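# Place three loose gears on the furnace tray, small end up

## Task

Put each of the three unattached gears into an empty spot on the furnace tray so that its smaller end faces upward, then open the grippers and release them.

## Robot and tools

Robot: two arms, left_arm and right_arm, each ending in a two-finger parallel gripper with a wrist camera. Bases in the scene frame: left_arm at (+0.043, +0.307, 0) m, quat_wxyz (+0.996, 0, 0, +0.086); right_arm at (+0.046, -0.240, 0) m, quat_wxyz (+0.999, 0, 0, -0.054).

Scene frame: origin on the table surface midway between the arms, +x out across the table, +z up, left_arm on the +y side. The names left and right do not mean image sides. Gripper frame: the fingers extend along +z and close along y. The reported end_effector_position is the spot between the finger pads, roughly 1 cm short of the fingertips. Printed hand positions can be slightly wrong, more so when the arm reaches far.

Joint ranges (rad), base to gripper: waist -2.880 to 2.880, shoulder 0.000 to 3.142, elbow 0.000 to 3.019, wrist pitch -1.693 to 1.571, wrist yaw -1.571 to 1.571, wrist roll -2.094 to 2.094. The elbow cannot fully straighten.

The 14-number row (used by execute_actions and move): one flat list covering both arms, each value in [-1, 1]. Numbers 1-7 are left_arm: dx, dy, dz, rx, ry, rz, opening; numbers 8-14 are the same for right_arm. Always send all 14, even when one arm should not move. dx..rz are an offset, expressed in that gripper's own axes, from the gripper's pose as shown in the latest result that contains it; before any result in the current scene shows it, and for any call after the first within one reply, the reference is wherever the robot is when the action begins. Scale: 1.0 equals 0.6 m of translation or 180 degrees of rotation; rx, ry, rz form a single rotation vector. The opening is absolute, not an offset: +1 is fully open (0.094 m), -1 is closed. Sending all-zero offsets is not a pause; it pulls the gripper back to its reference pose.

execute_actions: argument actions is a list holding at most one item. An empty list just reports state. An item {"rows": [...], "steps": n} runs 1 to 15 rows for up to 15 control steps of 1/30 s (default 15); each row covers one step, the final row repeats to fill the count, and every row is measured from the same reference pose, not from the row before. An item {"steps": n} without rows is a wait of up to 300 steps counted from the previous result, reply time included. Optional pictures (boolean) controls whether camera images come back; by default they do. A rejected call moves nothing.

move: target is one 14-number row as above; speed is the path's top speed in m/s, 0.002 to 0.5, default 0.25, with rotation capped at twice that in rad/s. Both grippers follow straight paths that finish together, lasting 0.5 to 10 s; longer paths are cut at 10 s. Openings are sent when the move starts. Paths ignore obstacles and the other arm, and the hand may lag, wander or overshoot the speed, especially near full reach. Faster contact strikes harder, and aiming beyond a contact point pushes harder. The result includes a move: line giving the ending (done, off_target, moving, held, fault) and limits applied (paced = pose was clipped; held = a check blocked steps, after which the arm may jump faster), plus each gripper's remaining distance to its target.

wait: seconds from 0 to 10; nothing new is sent. zoom_image: camera (cam_high, cam_low, cam_left_wrist, cam_right_wrist, each 504x504) and region [x0, y0, x1, y1] in pixels from the top-left, no larger than 504 by 504. read_manual: optional section "licences"; only returns licence text. finished_scene: pass the number of the current scene; it is final and reports success.

Control behaviour: each step the commanded pose is limited to within 70 mm and 16 degrees of the measured pose, then damped inverse kinematics drives the joints, favouring position over orientation. Far targets may need several actions; after the last step an arm continues only to its last clipped pose, so compare the reported pose and send the remainder. Arms tend to settle a centimetre or more low and can sag further with repeated zero offsets: to keep an arm in place, send the correcting offset back to its desired pose in the first call of a reply and zeros afterwards, aiming higher if it still droops.

Results: the state line lists each gripper's position (m) and quat_wxyz. grip_measured is finger opening on the command scale (last Joint positions entry is the opening in metres); each gripper may be off by about 1 mm consistently. To hold something, command about 0.03 below grip_measured (less for a lighter hold). Pad force tops out near 50-62 N; very thin parts get less. A Hand target line shows where the controller is driving each gripper. pose unreachable and HELD mean a clearance check altered or withheld commands. Joint torques carry offsets and noise. MOTOR HOT appears from 85 °C; at 100 °C that arm releases and drops (OVER-TEMPERATURE FAULT), so avoid long loaded holds. The simulation keeps running while you think.

Avoid: knocking or placing anything off the table (fails the task), letting the arms collide or press on each other, drops, slips, slams and hard shoves. Parts may be tugged briefly or loose objects nudged by outside disturbances.

Each tool is called after "Emit:" as a command line: name --argument value for each argument, lists and objects as JSON in quotes; but a table of rows of numbers goes row by row, as --pt "numbers of a row", without its own name.

## Session

Emit:
execute_actions --actions '[]'

Scene clock: 0.00 s of 6000.00 s.
left_arm: end_effector_position=(+0.1538, +0.7039, +0.2368) grip_measured=+1.000 end_effector_quat_wxyz=(+0.709, -0.328, +0.614, -0.113) | right_arm: end_effector_position=(+0.3922, +0.0080, +0.2696) grip_measured=+1.000 end_effector_quat_wxyz=(+0.004, -0.578, +0.815, -0.032)
Joint positions: left_arm=[ 1.552  1.416  0.529  1.058  1.389 -0.816  0.094] | right_arm=[ 0.757  1.447  1.448 -1.567  0.063 -0.585  0.094]
Joint velocities: left_arm=[-0.005 -0.005 -0.007  0.002 -0.007 -0.037  0.   ] | right_arm=[-0.015 -0.005 -0.007  0.012 -0.066 -0.022  0.   ]
Joint torques (N m, as the arm reports them, + toward a larger angle): no reading
Motor temperatures (°C, as the motors report them): left_arm=[29 31 26 28 29 30] | right_arm=[27 29 27 30 29 26]
Hand target (left_arm): +0.153, +0.709, +0.245; +0.712, -0.319, +0.617, -0.105
Hand target (right_arm): +0.398, +0.012, +0.285; +0.023, -0.578, +0.815, -0.031

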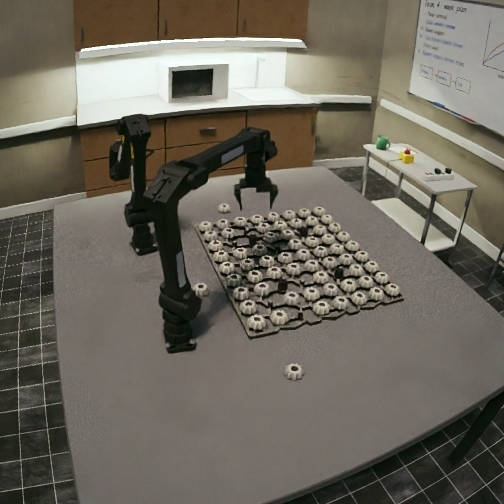

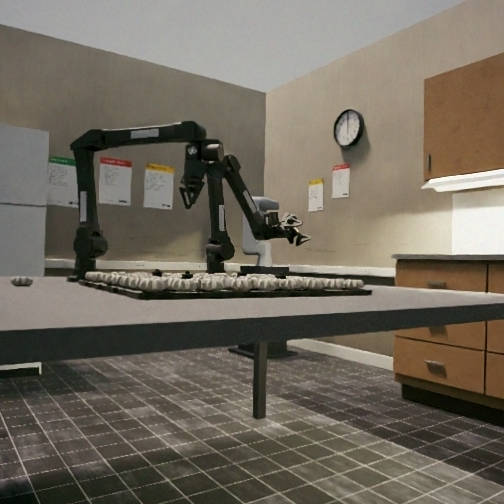

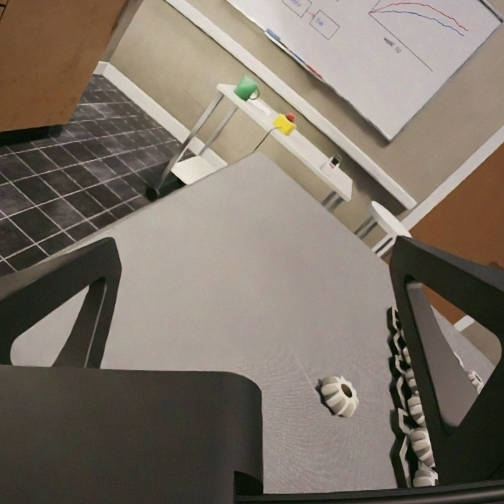

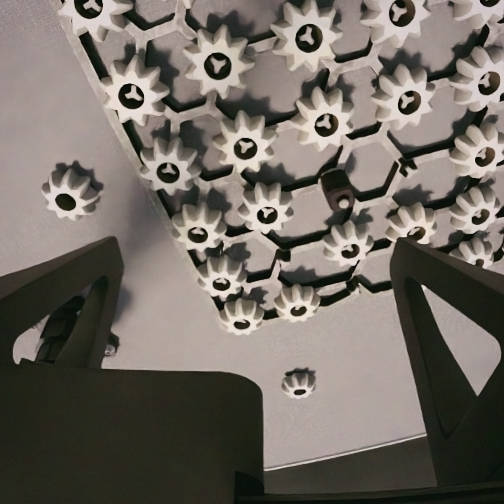

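Emit:
zoom_image --camera "cam_high" --region '[150, 180, 420, 400]'

Emit:
zoom_image --camera "cam_low" --region '[0, 240, 380, 320]'

Emit:
zoom_image --camera "cam_right_wrist" --region '[0, 0, 504, 420]'

Region (150, 180, 420, 400) of cam_high's 504x504 image, scaled by 1.867, with more detail than that image has; it fills the top 411 rows of this view, and the rest is white.

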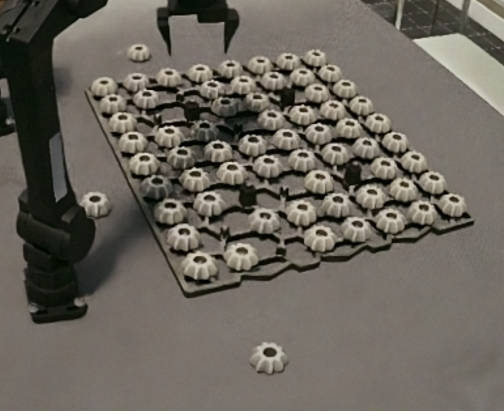

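Region (0, 240, 380, 320) of cam_low's 504x504 image, scaled by 1.326, with more detail than that image has; it fills the top 106 rows of this view, and the rest is white.

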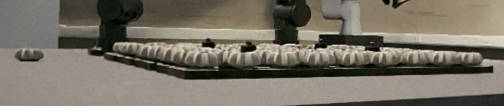

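Region (0, 0, 504, 420) of cam_right_wrist's 504x504 image, scaled by 1.000.

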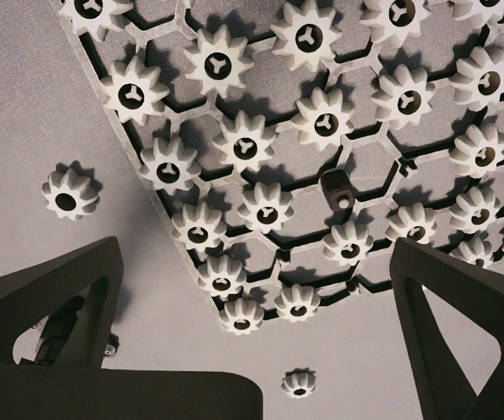

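Emit:
zoom_image --camera "cam_low" --region '[0, 260, 120, 300]'

Emit:
zoom_image --camera "cam_right_wrist" --region '[200, 220, 400, 420]'

Emit:
zoom_image --camera "cam_high" --region '[240, 300, 340, 400]'

Region (0, 260, 120, 300) of cam_low's 504x504 image, scaled by 4.200, with more detail than that image has.

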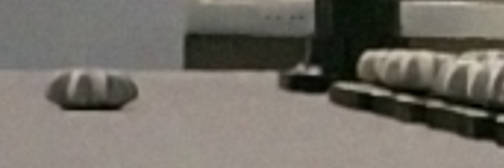

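Region (200, 220, 400, 420) of cam_right_wrist's 504x504 image, scaled by 2.520, with more detail than that image has.

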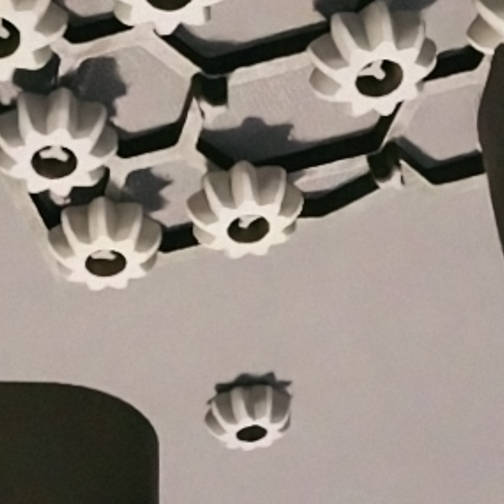

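Region (240, 300, 340, 400) of cam_high's 504x504 image, scaled by 5.040, with more detail than that image has.

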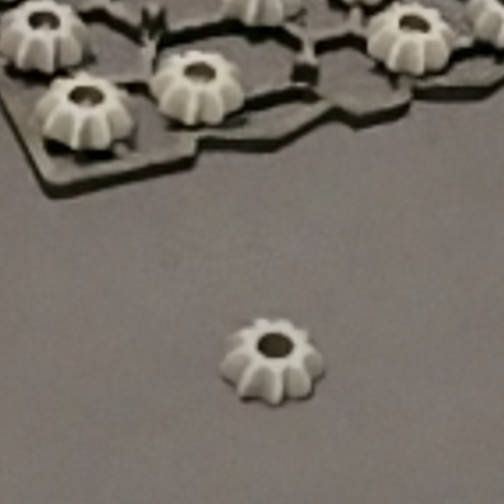

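Emit:
move --target '[0.482,-0.324,0.339,-0.2672,0.4351,0.0484,1, 0.729,-0.118,0.25,-0.018,-0.0097,0.143,1]' --speed 0.3

Scene clock: 49.00 s of 6000.00 s.
left_arm: end_effector_position=(+0.4381, +0.4553, +0.1153) grip_measured=+1.000 end_effector_quat_wxyz=(-0.020, -0.377, +0.926, -0.007) | right_arm: end_effector_position=(+0.3161, -0.4346, +0.1372) grip_measured=+1.000 end_effector_quat_wxyz=(+0.004, -0.376, +0.927, +0.010)
Joint positions: left_arm=[ 0.196  1.545  1.142 -1.207  0.016 -0.406  0.094] | right_arm=[-0.524  1.275  0.929 -1.238 -0.018 -1.404  0.094]
Joint velocities: left_arm=[-0.024 -0.015 -0.007 -0.002  0.022 -0.081  0.   ] | right_arm=[ 0.005 -0.005  0.002  0.007  0.081  0.037  0.   ]
Joint torques (N m, as the arm reports them, + toward a larger angle): left_arm=[  0.99 -11.51  11.07  -0.25  -0.09  -0.09] | right_arm=[ 0.69 -5.72  8.01  0.9  -0.12 -0.03]
Motor temperatures (°C, as the motors report them): left_arm=[29 31 30 28 29 30] | right_arm=[27 30 31 30 29 26]
Hand target (left_arm): +0.454, +0.463, +0.133; -0.000, -0.384, +0.923, -0.006
Hand target (right_arm): +0.324, -0.440, +0.143; +0.014, -0.382, +0.924, -0.002
Off the commanded pose (left_arm): 0.024 m, 2 deg.
Off the commanded pose (right_arm): 0.004 m, 1 deg.
After step 90, 42.80 s passed at rest.
move: off_target (left_arm)

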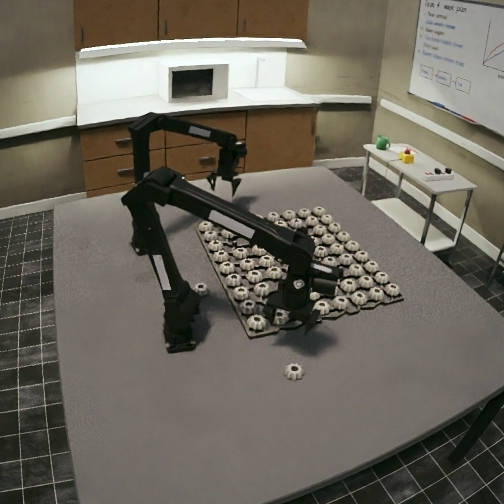

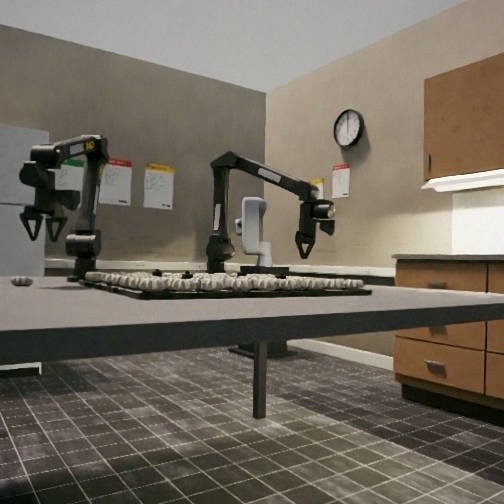

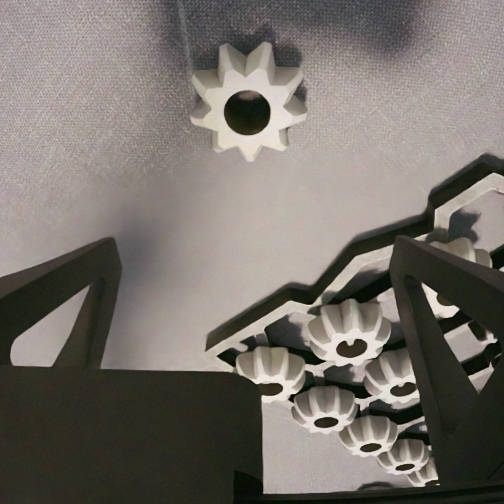

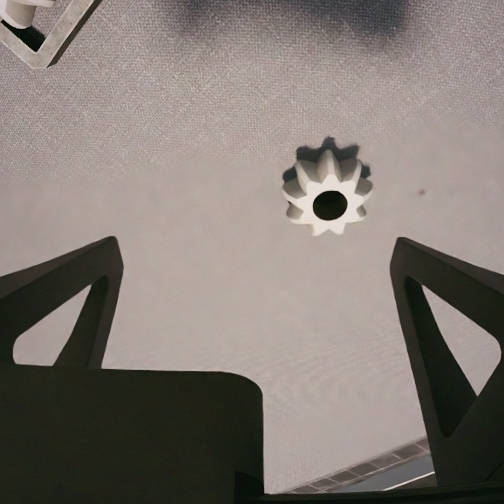

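Emit:
move --target '[-0.067,-0.003,0.058,0,-0.025,0,1, 0.063,-0.080,0.128,0,0,0,1]' --speed 0.15

Scene clock: 60.07 s of 6000.00 s.
left_arm: end_effector_position=(+0.4654, +0.4765, +0.0843) grip_measured=+1.000 end_effector_quat_wxyz=(+0.016, -0.378, +0.926, +0.006) | right_arm: end_effector_position=(+0.3206, -0.4899, +0.0592) grip_measured=+1.000 end_effector_quat_wxyz=(+0.002, -0.372, +0.928, +0.017)
Joint positions: left_arm=[ 0.207  1.619  1.142 -1.062 -0.012 -0.396  0.094] | right_arm=[-0.637  1.488  0.911 -1.023 -0.018 -1.509  0.094]
Joint velocities: left_arm=[-0.005 -0.015  0.002 -0.007  0.022  0.022  0.   ] | right_arm=[ 0.005 -0.005 -0.012 -0.007  0.007 -0.081  0.   ]
Joint torques (N m, as the arm reports them, + toward a larger angle): left_arm=[  1.   -11.66   7.38   0.81  -0.12   0.07] | right_arm=[ 0.51 -8.31  5.92  1.13  0.07  0.  ]
Motor temperatures (°C, as the motors report them): left_arm=[29 32 31 28 29 30] | right_arm=[27 30 31 30 29 26]
Hand target (left_arm): +0.467, +0.481, +0.079; +0.017, -0.377, +0.926, +0.008
Hand target (right_arm): +0.321, -0.494, +0.060; +0.004, -0.376, +0.927, +0.010
Off the commanded pose (left_arm): 0.007 m, 0 deg.
Off the commanded pose (right_arm): 0.004 m, 1 deg.
After step 90, 7.03 s passed at rest.
move: done

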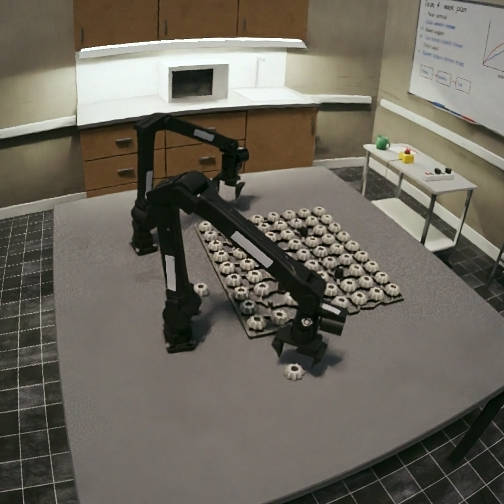

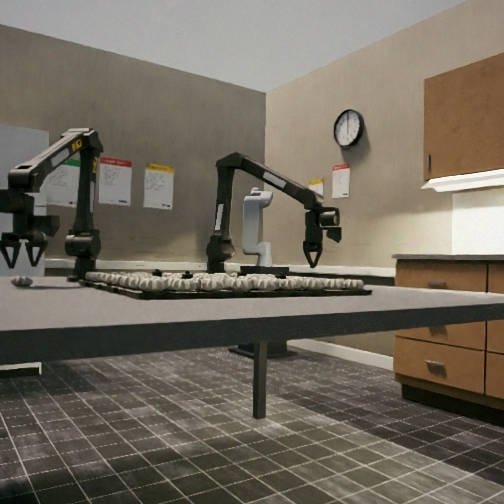

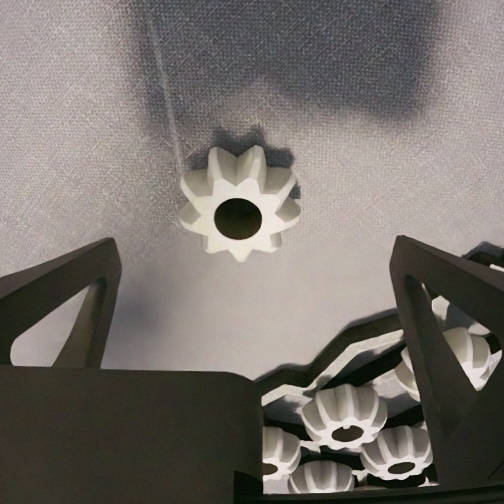

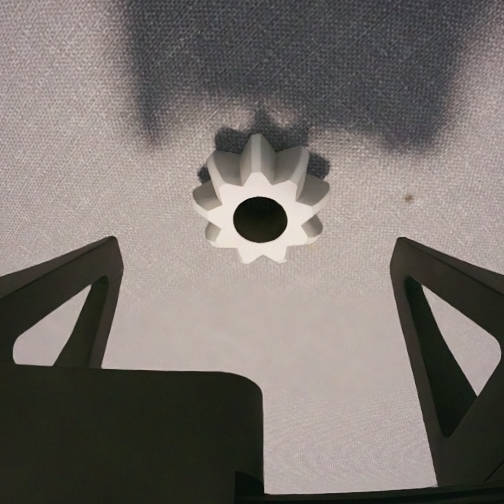

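Emit:
move --target '[0.028,0.015,0.115,0,0.0108,0,0.7, 0.005,-0.004,0.073,0.0095,0.0054,0,0.7]' --speed 0.08

Scene clock: 68.53 s of 6000.00 s.
left_arm: end_effector_position=(+0.4498, +0.4703, +0.0214) grip_measured=+0.702 end_effector_quat_wxyz=(+0.001, -0.378, +0.926, +0.001) | right_arm: end_effector_position=(+0.3180, -0.4912, +0.0187) grip_measured=+0.701 end_effector_quat_wxyz=(-0.001, -0.374, +0.927, +0.003)
Joint positions: left_arm=[ 0.211  1.688  1.037 -0.917 -0.002 -0.393  0.08 ] | right_arm=[-0.637  1.544  0.843 -0.876 -0.002 -1.512  0.08 ]
Joint velocities: left_arm=[ 0.015 -0.005 -0.012 -0.007  0.037 -0.051 -0.001] | right_arm=[0.015 0.015 0.007 0.002 0.066 0.007 0.   ]
Joint torques (N m, as the arm reports them, + toward a larger angle): left_arm=[  0.94 -11.76   6.09   0.86   0.08   0.05] | right_arm=[ 0.3  -7.99  5.3   1.15  0.18  0.13]
Motor temperatures (°C, as the motors report them): left_arm=[29 32 31 28 29 30] | right_arm=[27 30 30 30 29 26]
Hand target (left_arm): +0.449, +0.473, +0.015; -0.000, -0.378, +0.926, -0.000
Hand target (right_arm): +0.319, -0.492, +0.016; -0.001, -0.373, +0.928, +0.000
Off the commanded pose (left_arm): 0.007 m, 0 deg.
Off the commanded pose (right_arm): 0.004 m, 0 deg.
After step 90, 4.23 s passed at rest.
move: done

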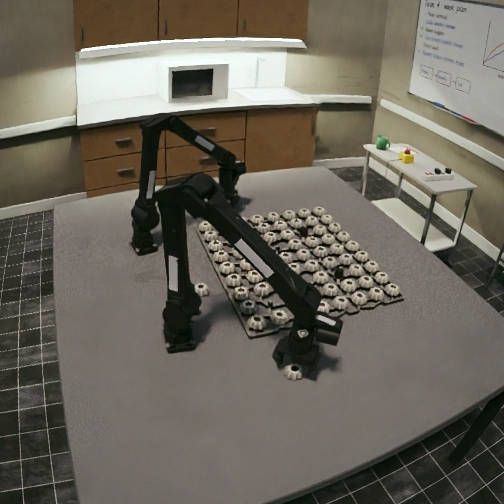

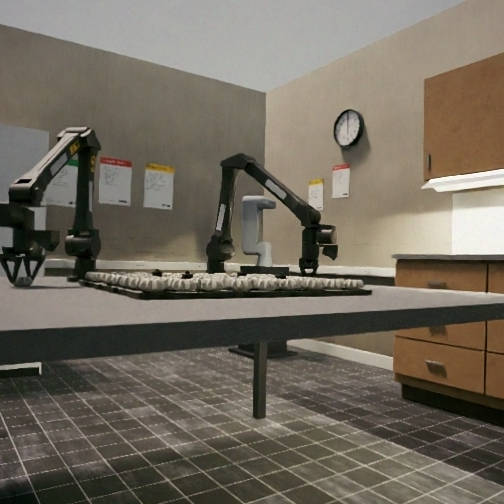

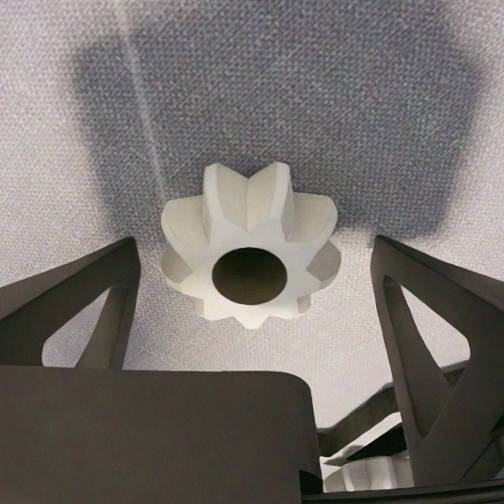

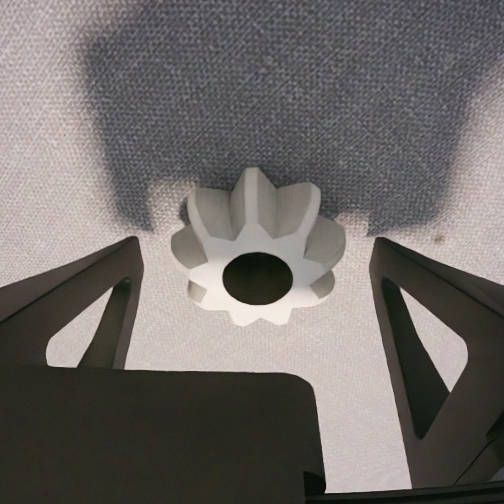

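Emit:
zoom_image --camera "cam_low" --region '[0, 240, 100, 300]'

Region (0, 240, 100, 300) of cam_low's 504x504 image, scaled by 5.040, with more detail than that image has; it fills the top 302 rows of this view, and the rest is white.

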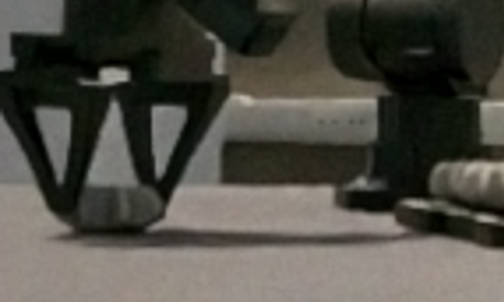

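Emit:
move --target '[0,0.003,0.006,0,0,0,0.5, 0,0,0.009,0,0,0,0.5]' --speed 0.03

Emit:
move --target '[0,0,0,0,0,0,0.1, 0,0,0,0,0,0,0.1]' --speed 0.03

Scene clock: 73.77 s of 6000.00 s.
left_arm: end_effector_position=(+0.4498, +0.4703, +0.0214) grip_measured=+0.502 end_effector_quat_wxyz=(+0.001, -0.378, +0.926, +0.001) | right_arm: end_effector_position=(+0.3179, -0.4911, +0.0181) grip_measured=+0.501 end_effector_quat_wxyz=(-0.001, -0.374, +0.927, +0.004)
Joint positions: left_arm=[ 0.211  1.688  1.037 -0.917 -0.002 -0.393  0.071] | right_arm=[-0.637  1.546  0.843 -0.876 -0.002 -1.512  0.071]
Joint velocities: left_arm=[-0.015  0.005  0.007 -0.007  0.022 -0.066  0.   ] | right_arm=[ 0.005 -0.015 -0.017  0.002 -0.022 -0.022 -0.001]
Joint torques (N m, as the arm reports them, + toward a larger angle): left_arm=[  0.71 -12.41   6.05   0.62  -0.02   0.02] | right_arm=[ 1.08 -8.38  5.18  1.22  0.01  0.08]
Motor temperatures (°C, as the motors report them): left_arm=[29 32 30 28 29 30] | right_arm=[27 30 30 30 29 26]
Hand target (left_arm): +0.449, +0.472, +0.018; +0.001, -0.379, +0.926, +0.001
Hand target (right_arm): +0.318, -0.491, +0.013; -0.001, -0.374, +0.927, +0.003
Off the commanded pose (left_arm): 0.004 m, 0 deg.
Off the commanded pose (right_arm): 0.005 m, 0 deg.
After step 90, 1.53 s passed at rest.
move: done

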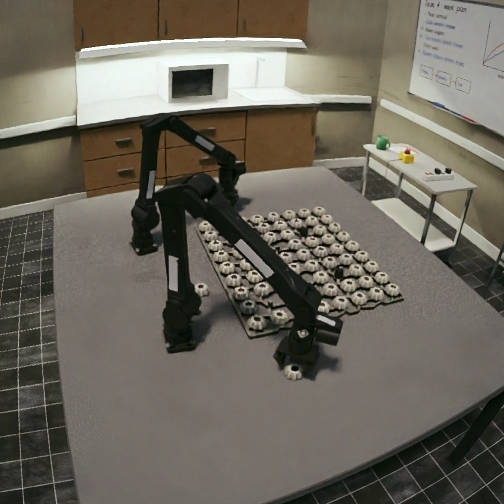

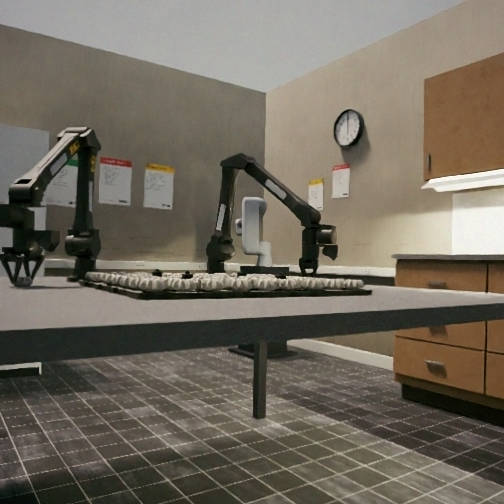

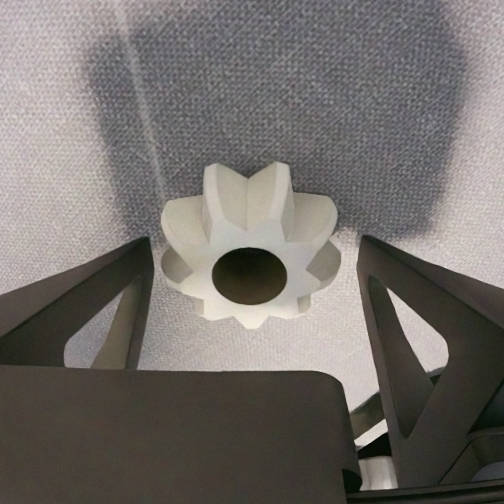

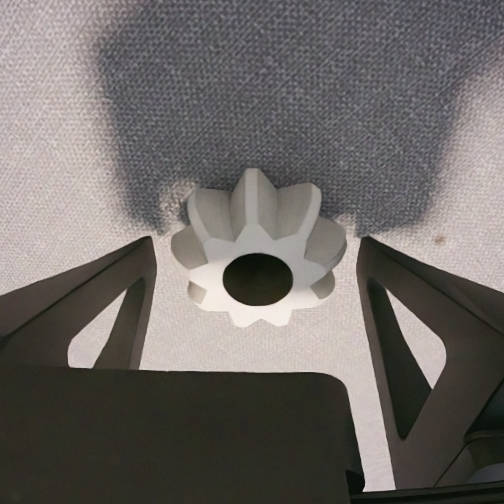

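Scene clock: 74.27 s of 6000.00 s.
left_arm: end_effector_position=(+0.4498, +0.4704, +0.0214) grip_measured=+0.199 end_effector_quat_wxyz=(+0.001, -0.378, +0.926, +0.001) | right_arm: end_effector_position=(+0.3179, -0.4911, +0.0181) grip_measured=+0.195 end_effector_quat_wxyz=(-0.001, -0.374, +0.927, +0.004)
Joint positions: left_arm=[ 0.211  1.688  1.037 -0.917 -0.003 -0.393  0.056] | right_arm=[-0.637  1.546  0.843 -0.876 -0.002 -1.512  0.056]
Joint velocities: left_arm=[-0.005 -0.005 -0.007  0.002  0.007  0.007 -0.001] | right_arm=[-0.005 -0.024 -0.022 -0.007 -0.051  0.007  0.   ]
Joint torques (N m, as the arm reports them, + toward a larger angle): left_arm=[  0.44 -12.77   6.42   0.24   0.    -0.02] | right_arm=[ 0.59 -8.48  5.5   0.48  0.01  0.1 ]
Motor temperatures (°C, as the motors report them): left_arm=[29 32 30 28 29 30] | right_arm=[27 30 30 30 29 26]
Hand target (left_arm): +0.450, +0.470, +0.021; +0.001, -0.378, +0.926, +0.001
Hand target (right_arm): +0.318, -0.491, +0.018; -0.001, -0.374, +0.927, +0.004
Off the commanded pose (left_arm): 0.000 m, 0 deg.
Off the commanded pose (right_arm): 0.000 m, 0 deg.
move: done

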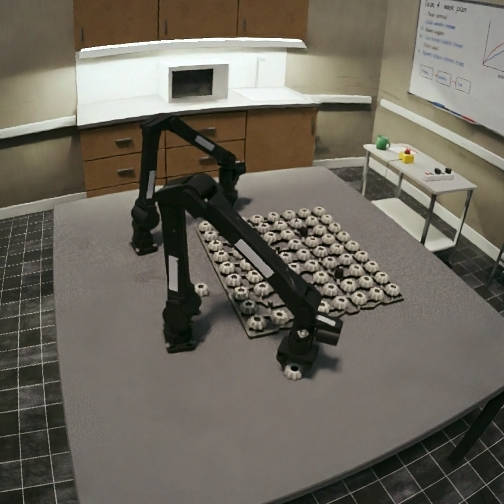

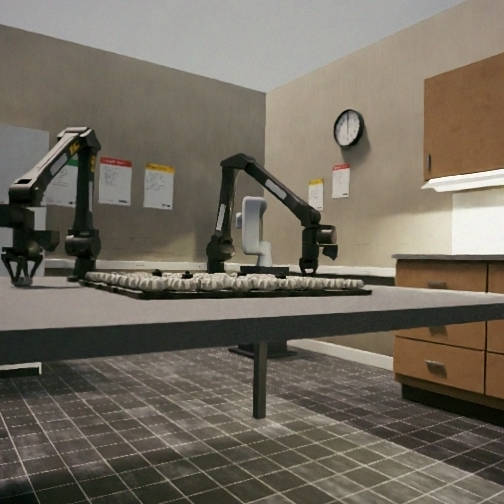

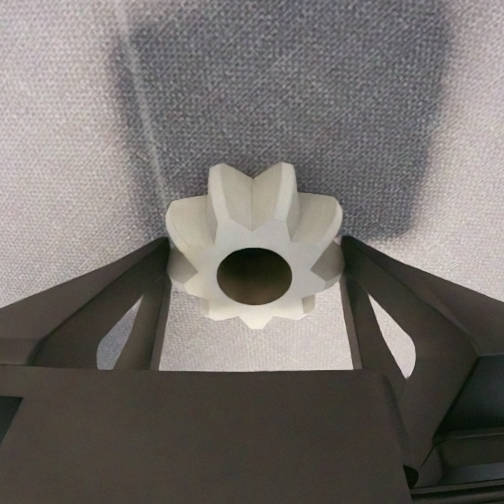

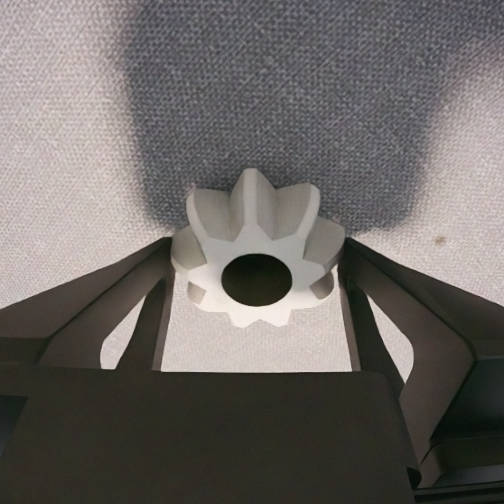

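Emit:
move --target '[0,0,-0.1,0,0,0,0.15, 0,0,-0.1,0,0,0,0.15]' --speed 0.12

Emit:
move --target '[0.328,-0.216,-0.13,0,0,0,0.15, -0.398,0.116,-0.13,0,0,0,0.15]' --speed 0.25

Scene clock: 88.27 s of 6000.00 s.
left_arm: end_effector_position=(+0.4228, +0.4595, +0.0518) grip_measured=+0.199 end_effector_quat_wxyz=(-0.036, -0.378, +0.925, +0.001) | right_arm: end_effector_position=(+0.2963, -0.4712, +0.0494) grip_measured=+0.195 end_effector_quat_wxyz=(-0.017, -0.374, +0.927, +0.038)
Joint positions: left_arm=[ 0.211  1.616  1.037 -1.064 -0.003 -0.393  0.056] | right_arm=[-0.637  1.463  0.849 -1.04  -0.002 -1.512  0.056]
Joint velocities: left_arm=[ 0.005  0.005 -0.012  0.007 -0.022 -0.037 -0.   ] | right_arm=[ 0.005 -0.005 -0.007  0.007 -0.081  0.081  0.   ]
Joint torques (N m, as the arm reports them, + toward a larger angle): left_arm=[  0.32 -13.56  10.81  -0.17  -0.02  -0.03] | right_arm=[ 1.06 -9.05 10.3  -0.29  0.    0.12]
Motor temperatures (°C, as the motors report them): left_arm=[29 32 30 28 29 30] | right_arm=[27 30 30 30 29 26]
Hand target (left_arm): +0.448, +0.469, +0.082; +0.002, -0.378, +0.926, +0.001
Hand target (right_arm): +0.318, -0.490, +0.078; -0.001, -0.374, +0.927, +0.004
Off the commanded pose (left_arm): 0.041 m, 4 deg.
Off the commanded pose (right_arm): 0.041 m, 4 deg.
After step 90, 10.07 s passed at rest.
move: off_target (left_arm, right_arm)

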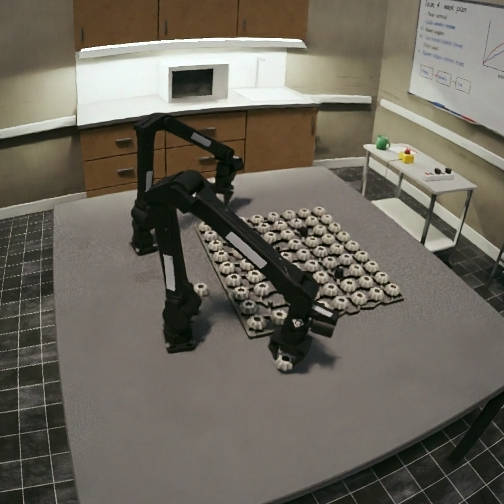

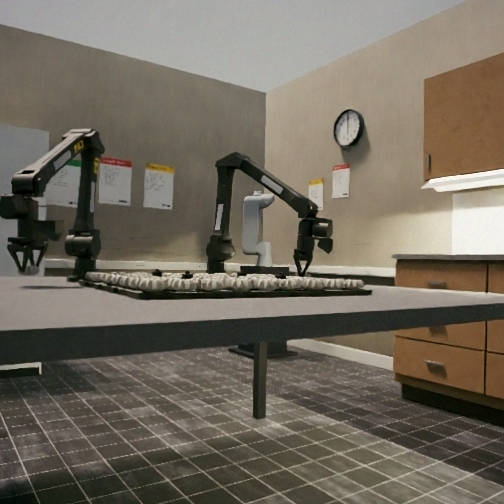

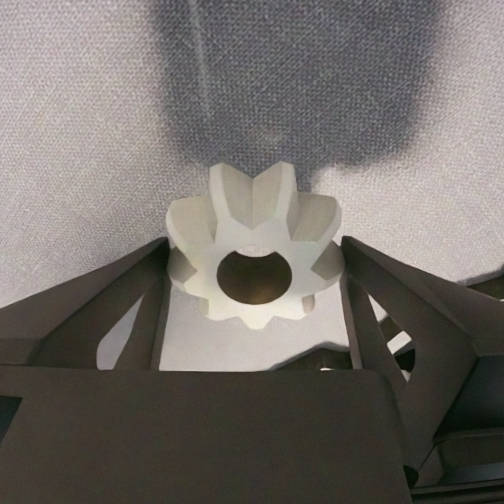

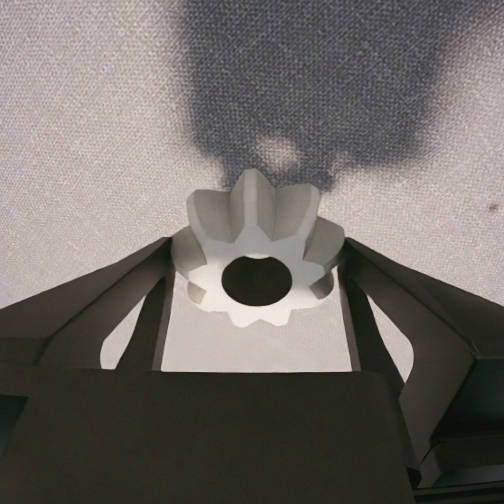

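Scene clock: 89.93 s of 6000.00 s.
left_arm: end_effector_position=(+0.3688, +0.2309, +0.1172) grip_measured=+0.199 end_effector_quat_wxyz=(-0.056, -0.369, +0.928, +0.013) | right_arm: end_effector_position=(+0.4021, -0.2540, +0.1064) grip_measured=+0.195 end_effector_quat_wxyz=(-0.042, -0.381, +0.922, +0.054)
Joint positions: left_arm=[-0.379  1.365  0.951 -1.265  0.041 -0.962  0.056] | right_arm=[ 0.042  1.444  0.998 -1.247 -0.059 -0.853  0.056]
Joint velocities: left_arm=[ 0.005 -0.015  0.012 -0.017  0.022 -0.022  0.001] | right_arm=[-0.015 -0.005 -0.012  0.012  0.037  0.007  0.   ]
Joint torques (N m, as the arm reports them, + toward a larger angle): left_arm=[  1.01 -10.42   9.25  -0.45  -0.11  -0.13] | right_arm=[ 0.03 -8.43 10.67 -0.36  0.07  0.17]
Motor temperatures (°C, as the motors report them): left_arm=[29 32 30 28 29 30] | right_arm=[27 30 30 30 29 26]
Hand target (left_arm): +0.378, +0.232, +0.135; -0.038, -0.378, +0.925, +0.003
Hand target (right_arm): +0.423, -0.258, +0.129; -0.019, -0.374, +0.926, +0.041
Off the commanded pose (left_arm): 0.023 m, 3 deg.
Off the commanded pose (right_arm): 0.035 m, 4 deg.
move: off_target (left_arm, right_arm)

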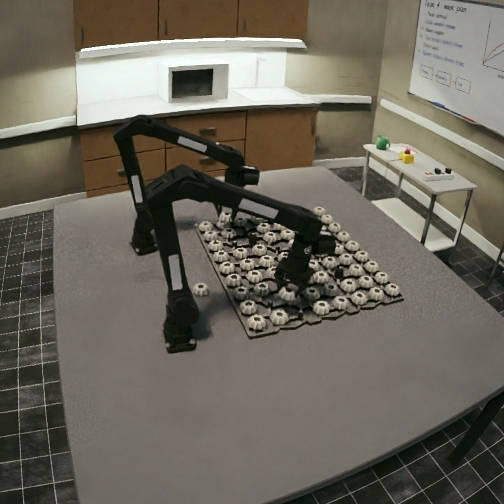

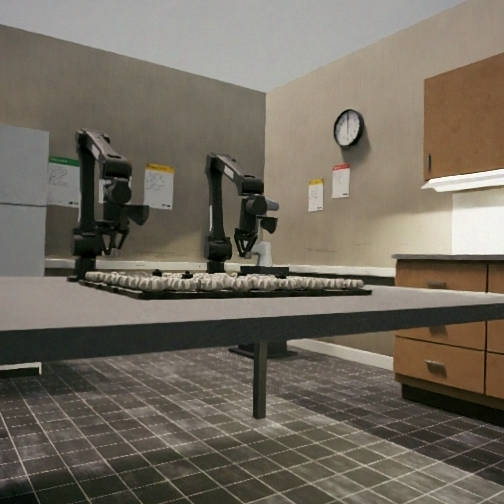

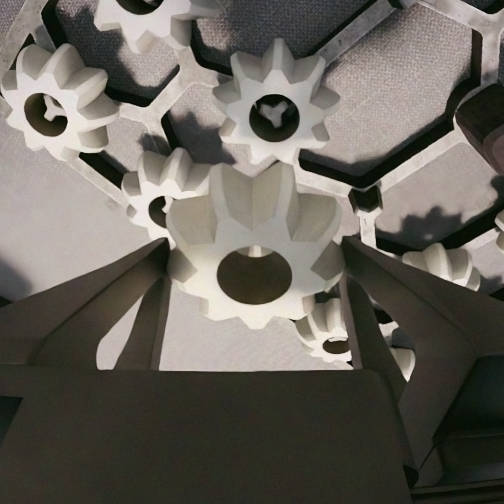

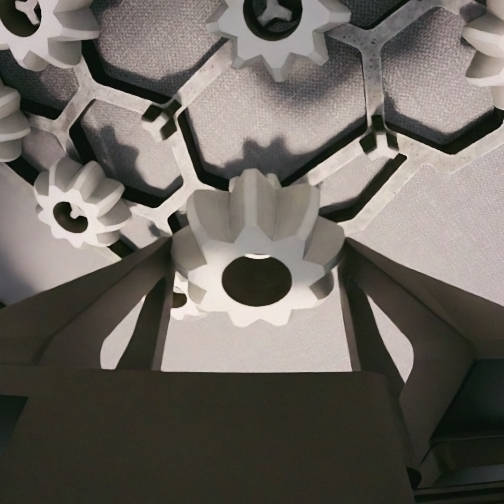

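Emit:
move --target '[0.042,-0.112,-0.039,0.0344,-0.0382,0,0.15, -0.047,-0.093,-0.067,0.0547,-0.0243,0,0.15]' --speed 0.12

Scene clock: 108.97 s of 6000.00 s.
left_arm: end_effector_position=(+0.3721, +0.1768, +0.1157) grip_measured=+0.199 end_effector_quat_wxyz=(-0.010, -0.365, +0.931, +0.010) | right_arm: end_effector_position=(+0.4324, -0.2686, +0.1114) grip_measured=+0.195 end_effector_quat_wxyz=(-0.012, -0.381, +0.924, +0.010)
Joint positions: left_arm=[-0.548  1.365  0.951 -1.186 -0.001 -1.123  0.056] | right_arm=[ 0.033  1.458  1.033 -1.177 -0.006 -0.857  0.056]
Joint velocities: left_arm=[-0.015 -0.005 -0.007 -0.012 -0.007  0.022 -0.001] | right_arm=[ 0.015  0.034 -0.007 -0.012  0.022 -0.051 -0.   ]
Joint torques (N m, as the arm reports them, + toward a larger angle): left_arm=[ 0.24 -8.92 11.48  0.61 -0.17 -0.13] | right_arm=[ 0.63 -8.28 11.38  0.89  0.13 -0.03]
Motor temperatures (°C, as the motors report them): left_arm=[29 32 31 28 29 30] | right_arm=[27 30 32 30 29 26]
Hand target (left_arm): +0.398, +0.166, +0.139; +0.019, -0.369, +0.929, -0.014
Hand target (right_arm): +0.464, -0.275, +0.139; +0.026, -0.382, +0.924, -0.011
Off the commanded pose (left_arm): 0.037 m, 5 deg.
Off the commanded pose (right_arm): 0.043 m, 5 deg.
After step 90, 14.87 s passed at rest.
move: off_target (left_arm, right_arm)

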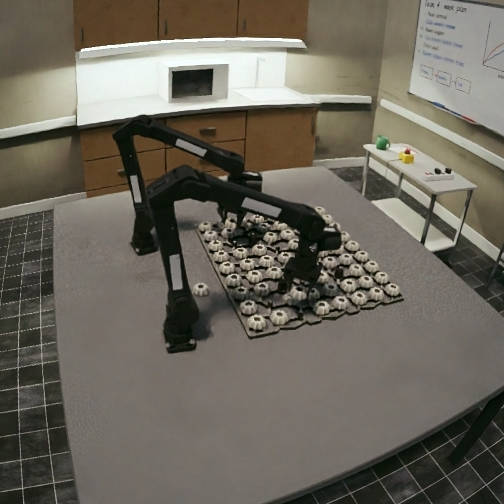

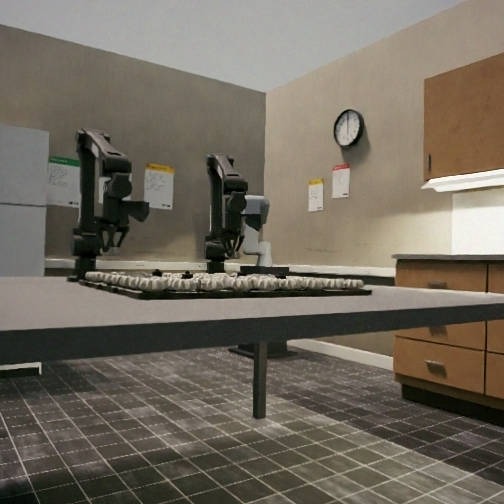

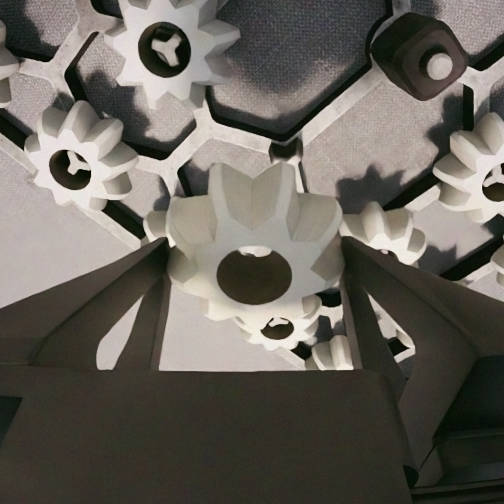

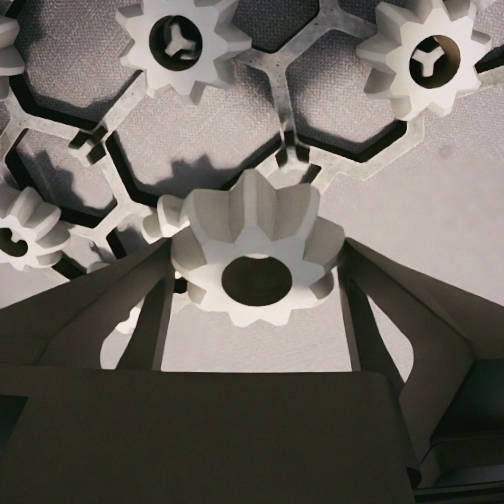

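Emit:
move --target '[-0.006,-0.026,0.076,0.0082,-0.0036,0.055,0.15, -0.007,-0.0285,0.077,0.0088,-0.0046,0,0.15]' --speed 0.06

Scene clock: 126.83 s of 6000.00 s.
left_arm: end_effector_position=(+0.3811, +0.1732, +0.0695) grip_measured=+0.199 end_effector_quat_wxyz=(-0.006, -0.292, +0.956, +0.006) | right_arm: end_effector_position=(+0.4399, -0.2730, +0.0617) grip_measured=+0.195 end_effector_quat_wxyz=(-0.010, -0.381, +0.925, +0.006)
Joint positions: left_arm=[-0.548  1.444  0.894 -1.037 -0.001 -0.968  0.056] | right_arm=[ 0.025  1.539  0.977 -1.032 -0.002 -0.864  0.056]
Joint velocities: left_arm=[-0.005 -0.005  0.012  0.007  0.007  0.022 -0.   ] | right_arm=[-0.024 -0.024  0.002 -0.002 -0.007 -0.051  0.   ]
Joint torques (N m, as the arm reports them, + toward a larger angle): left_arm=[-0.07 -9.36  6.99  0.67  0.03  0.06] | right_arm=[-0.01 -9.47  6.49  1.12  0.13 -0.04]
Motor temperatures (°C, as the motors report them): left_arm=[29 32 33 28 29 30] | right_arm=[27 30 33 30 29 26]
Hand target (left_arm): +0.385, +0.169, +0.070; -0.001, -0.283, +0.959, -0.000
Hand target (right_arm): +0.445, -0.278, +0.065; +0.000, -0.381, +0.925, -0.001
Off the commanded pose (left_arm): 0.006 m, 1 deg.
Off the commanded pose (right_arm): 0.008 m, 1 deg.
After step 90, 13.07 s passed at rest.
move: done

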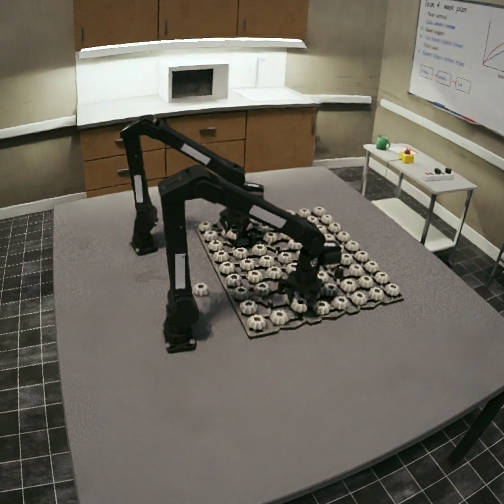

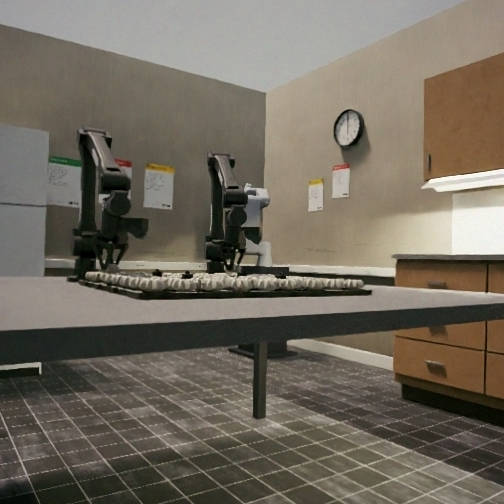

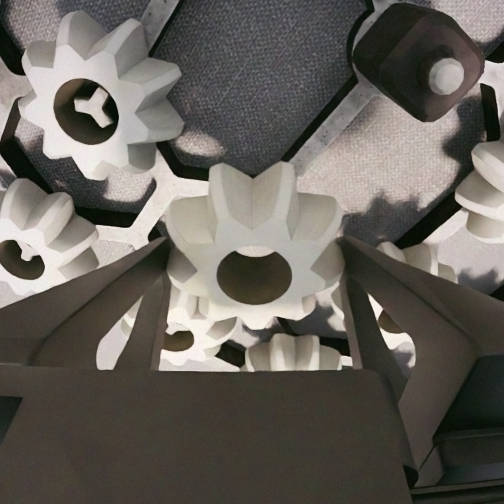

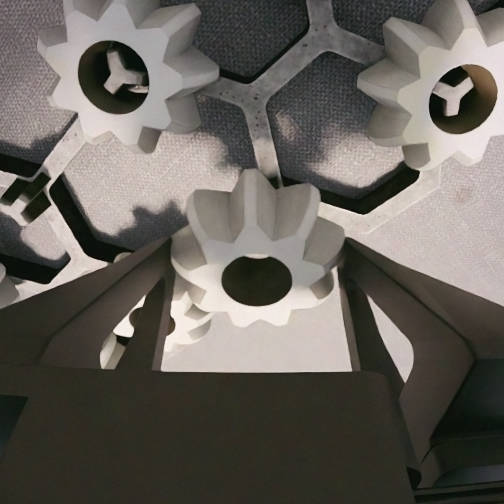

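Emit:
move --target '[-0.002,-0.017,0.015,0.005,-0.003,0,0.15, -0.002,-0.025,0.012,0.006,-0.0044,0,0.15]' --speed 0.03

Scene clock: 137.53 s of 6000.00 s.
left_arm: end_effector_position=(+0.3864, +0.1700, +0.0615) grip_measured=+0.199 end_effector_quat_wxyz=(-0.003, -0.291, +0.957, +0.003) | right_arm: end_effector_position=(+0.4438, -0.2783, +0.0502) grip_measured=+0.195 end_effector_quat_wxyz=(-0.012, -0.379, +0.925, +0.007)
Joint positions: left_arm=[-0.551  1.467  0.894 -1.006 -0.001 -0.97   0.056] | right_arm=[ 0.013  1.57   0.977 -1.006 -0.002 -0.874  0.056]
Joint velocities: left_arm=[ 0.005  0.005 -0.012 -0.002  0.037  0.022  0.   ] | right_arm=[ 0.005 -0.005 -0.007  0.022 -0.081  0.007 -0.001]
Joint torques (N m, as the arm reports them, + toward a larger angle): left_arm=[-0.26 -9.5   6.56  0.72 -0.02 -0.11] | right_arm=[-0.53 -9.72  6.62  0.93  0.16 -0.05]
Motor temperatures (°C, as the motors report them): left_arm=[29 32 32 28 29 30] | right_arm=[27 30 32 30 29 26]
Hand target (left_arm): +0.388, +0.166, +0.060; +0.001, -0.292, +0.956, -0.001
Hand target (right_arm): +0.451, -0.283, +0.054; -0.000, -0.381, +0.925, +0.000
Off the commanded pose (left_arm): 0.005 m, 1 deg.
Off the commanded pose (right_arm): 0.009 m, 2 deg.
After step 90, 6.83 s passed at rest.
move: done

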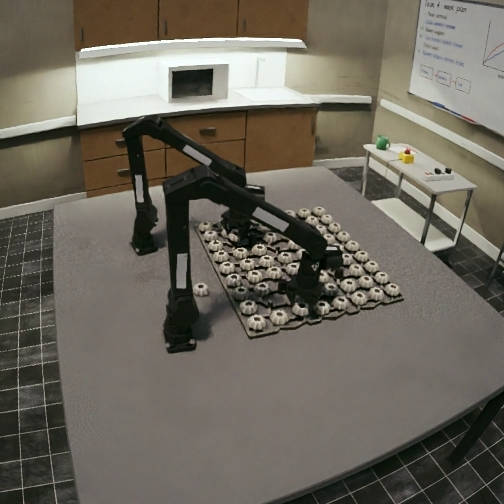

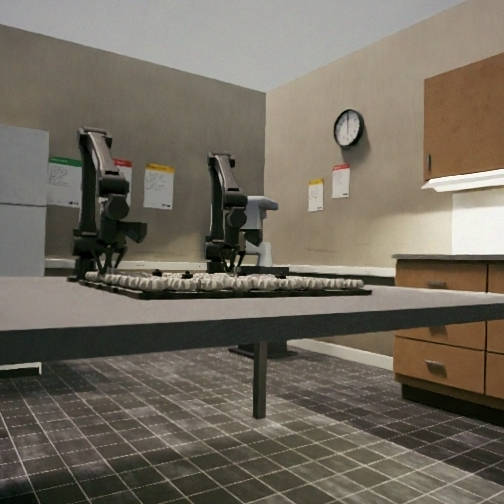

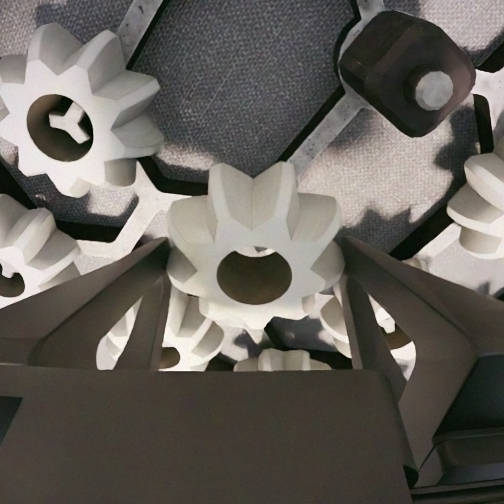

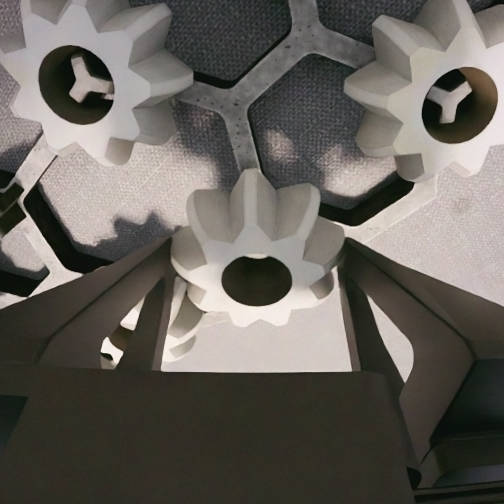

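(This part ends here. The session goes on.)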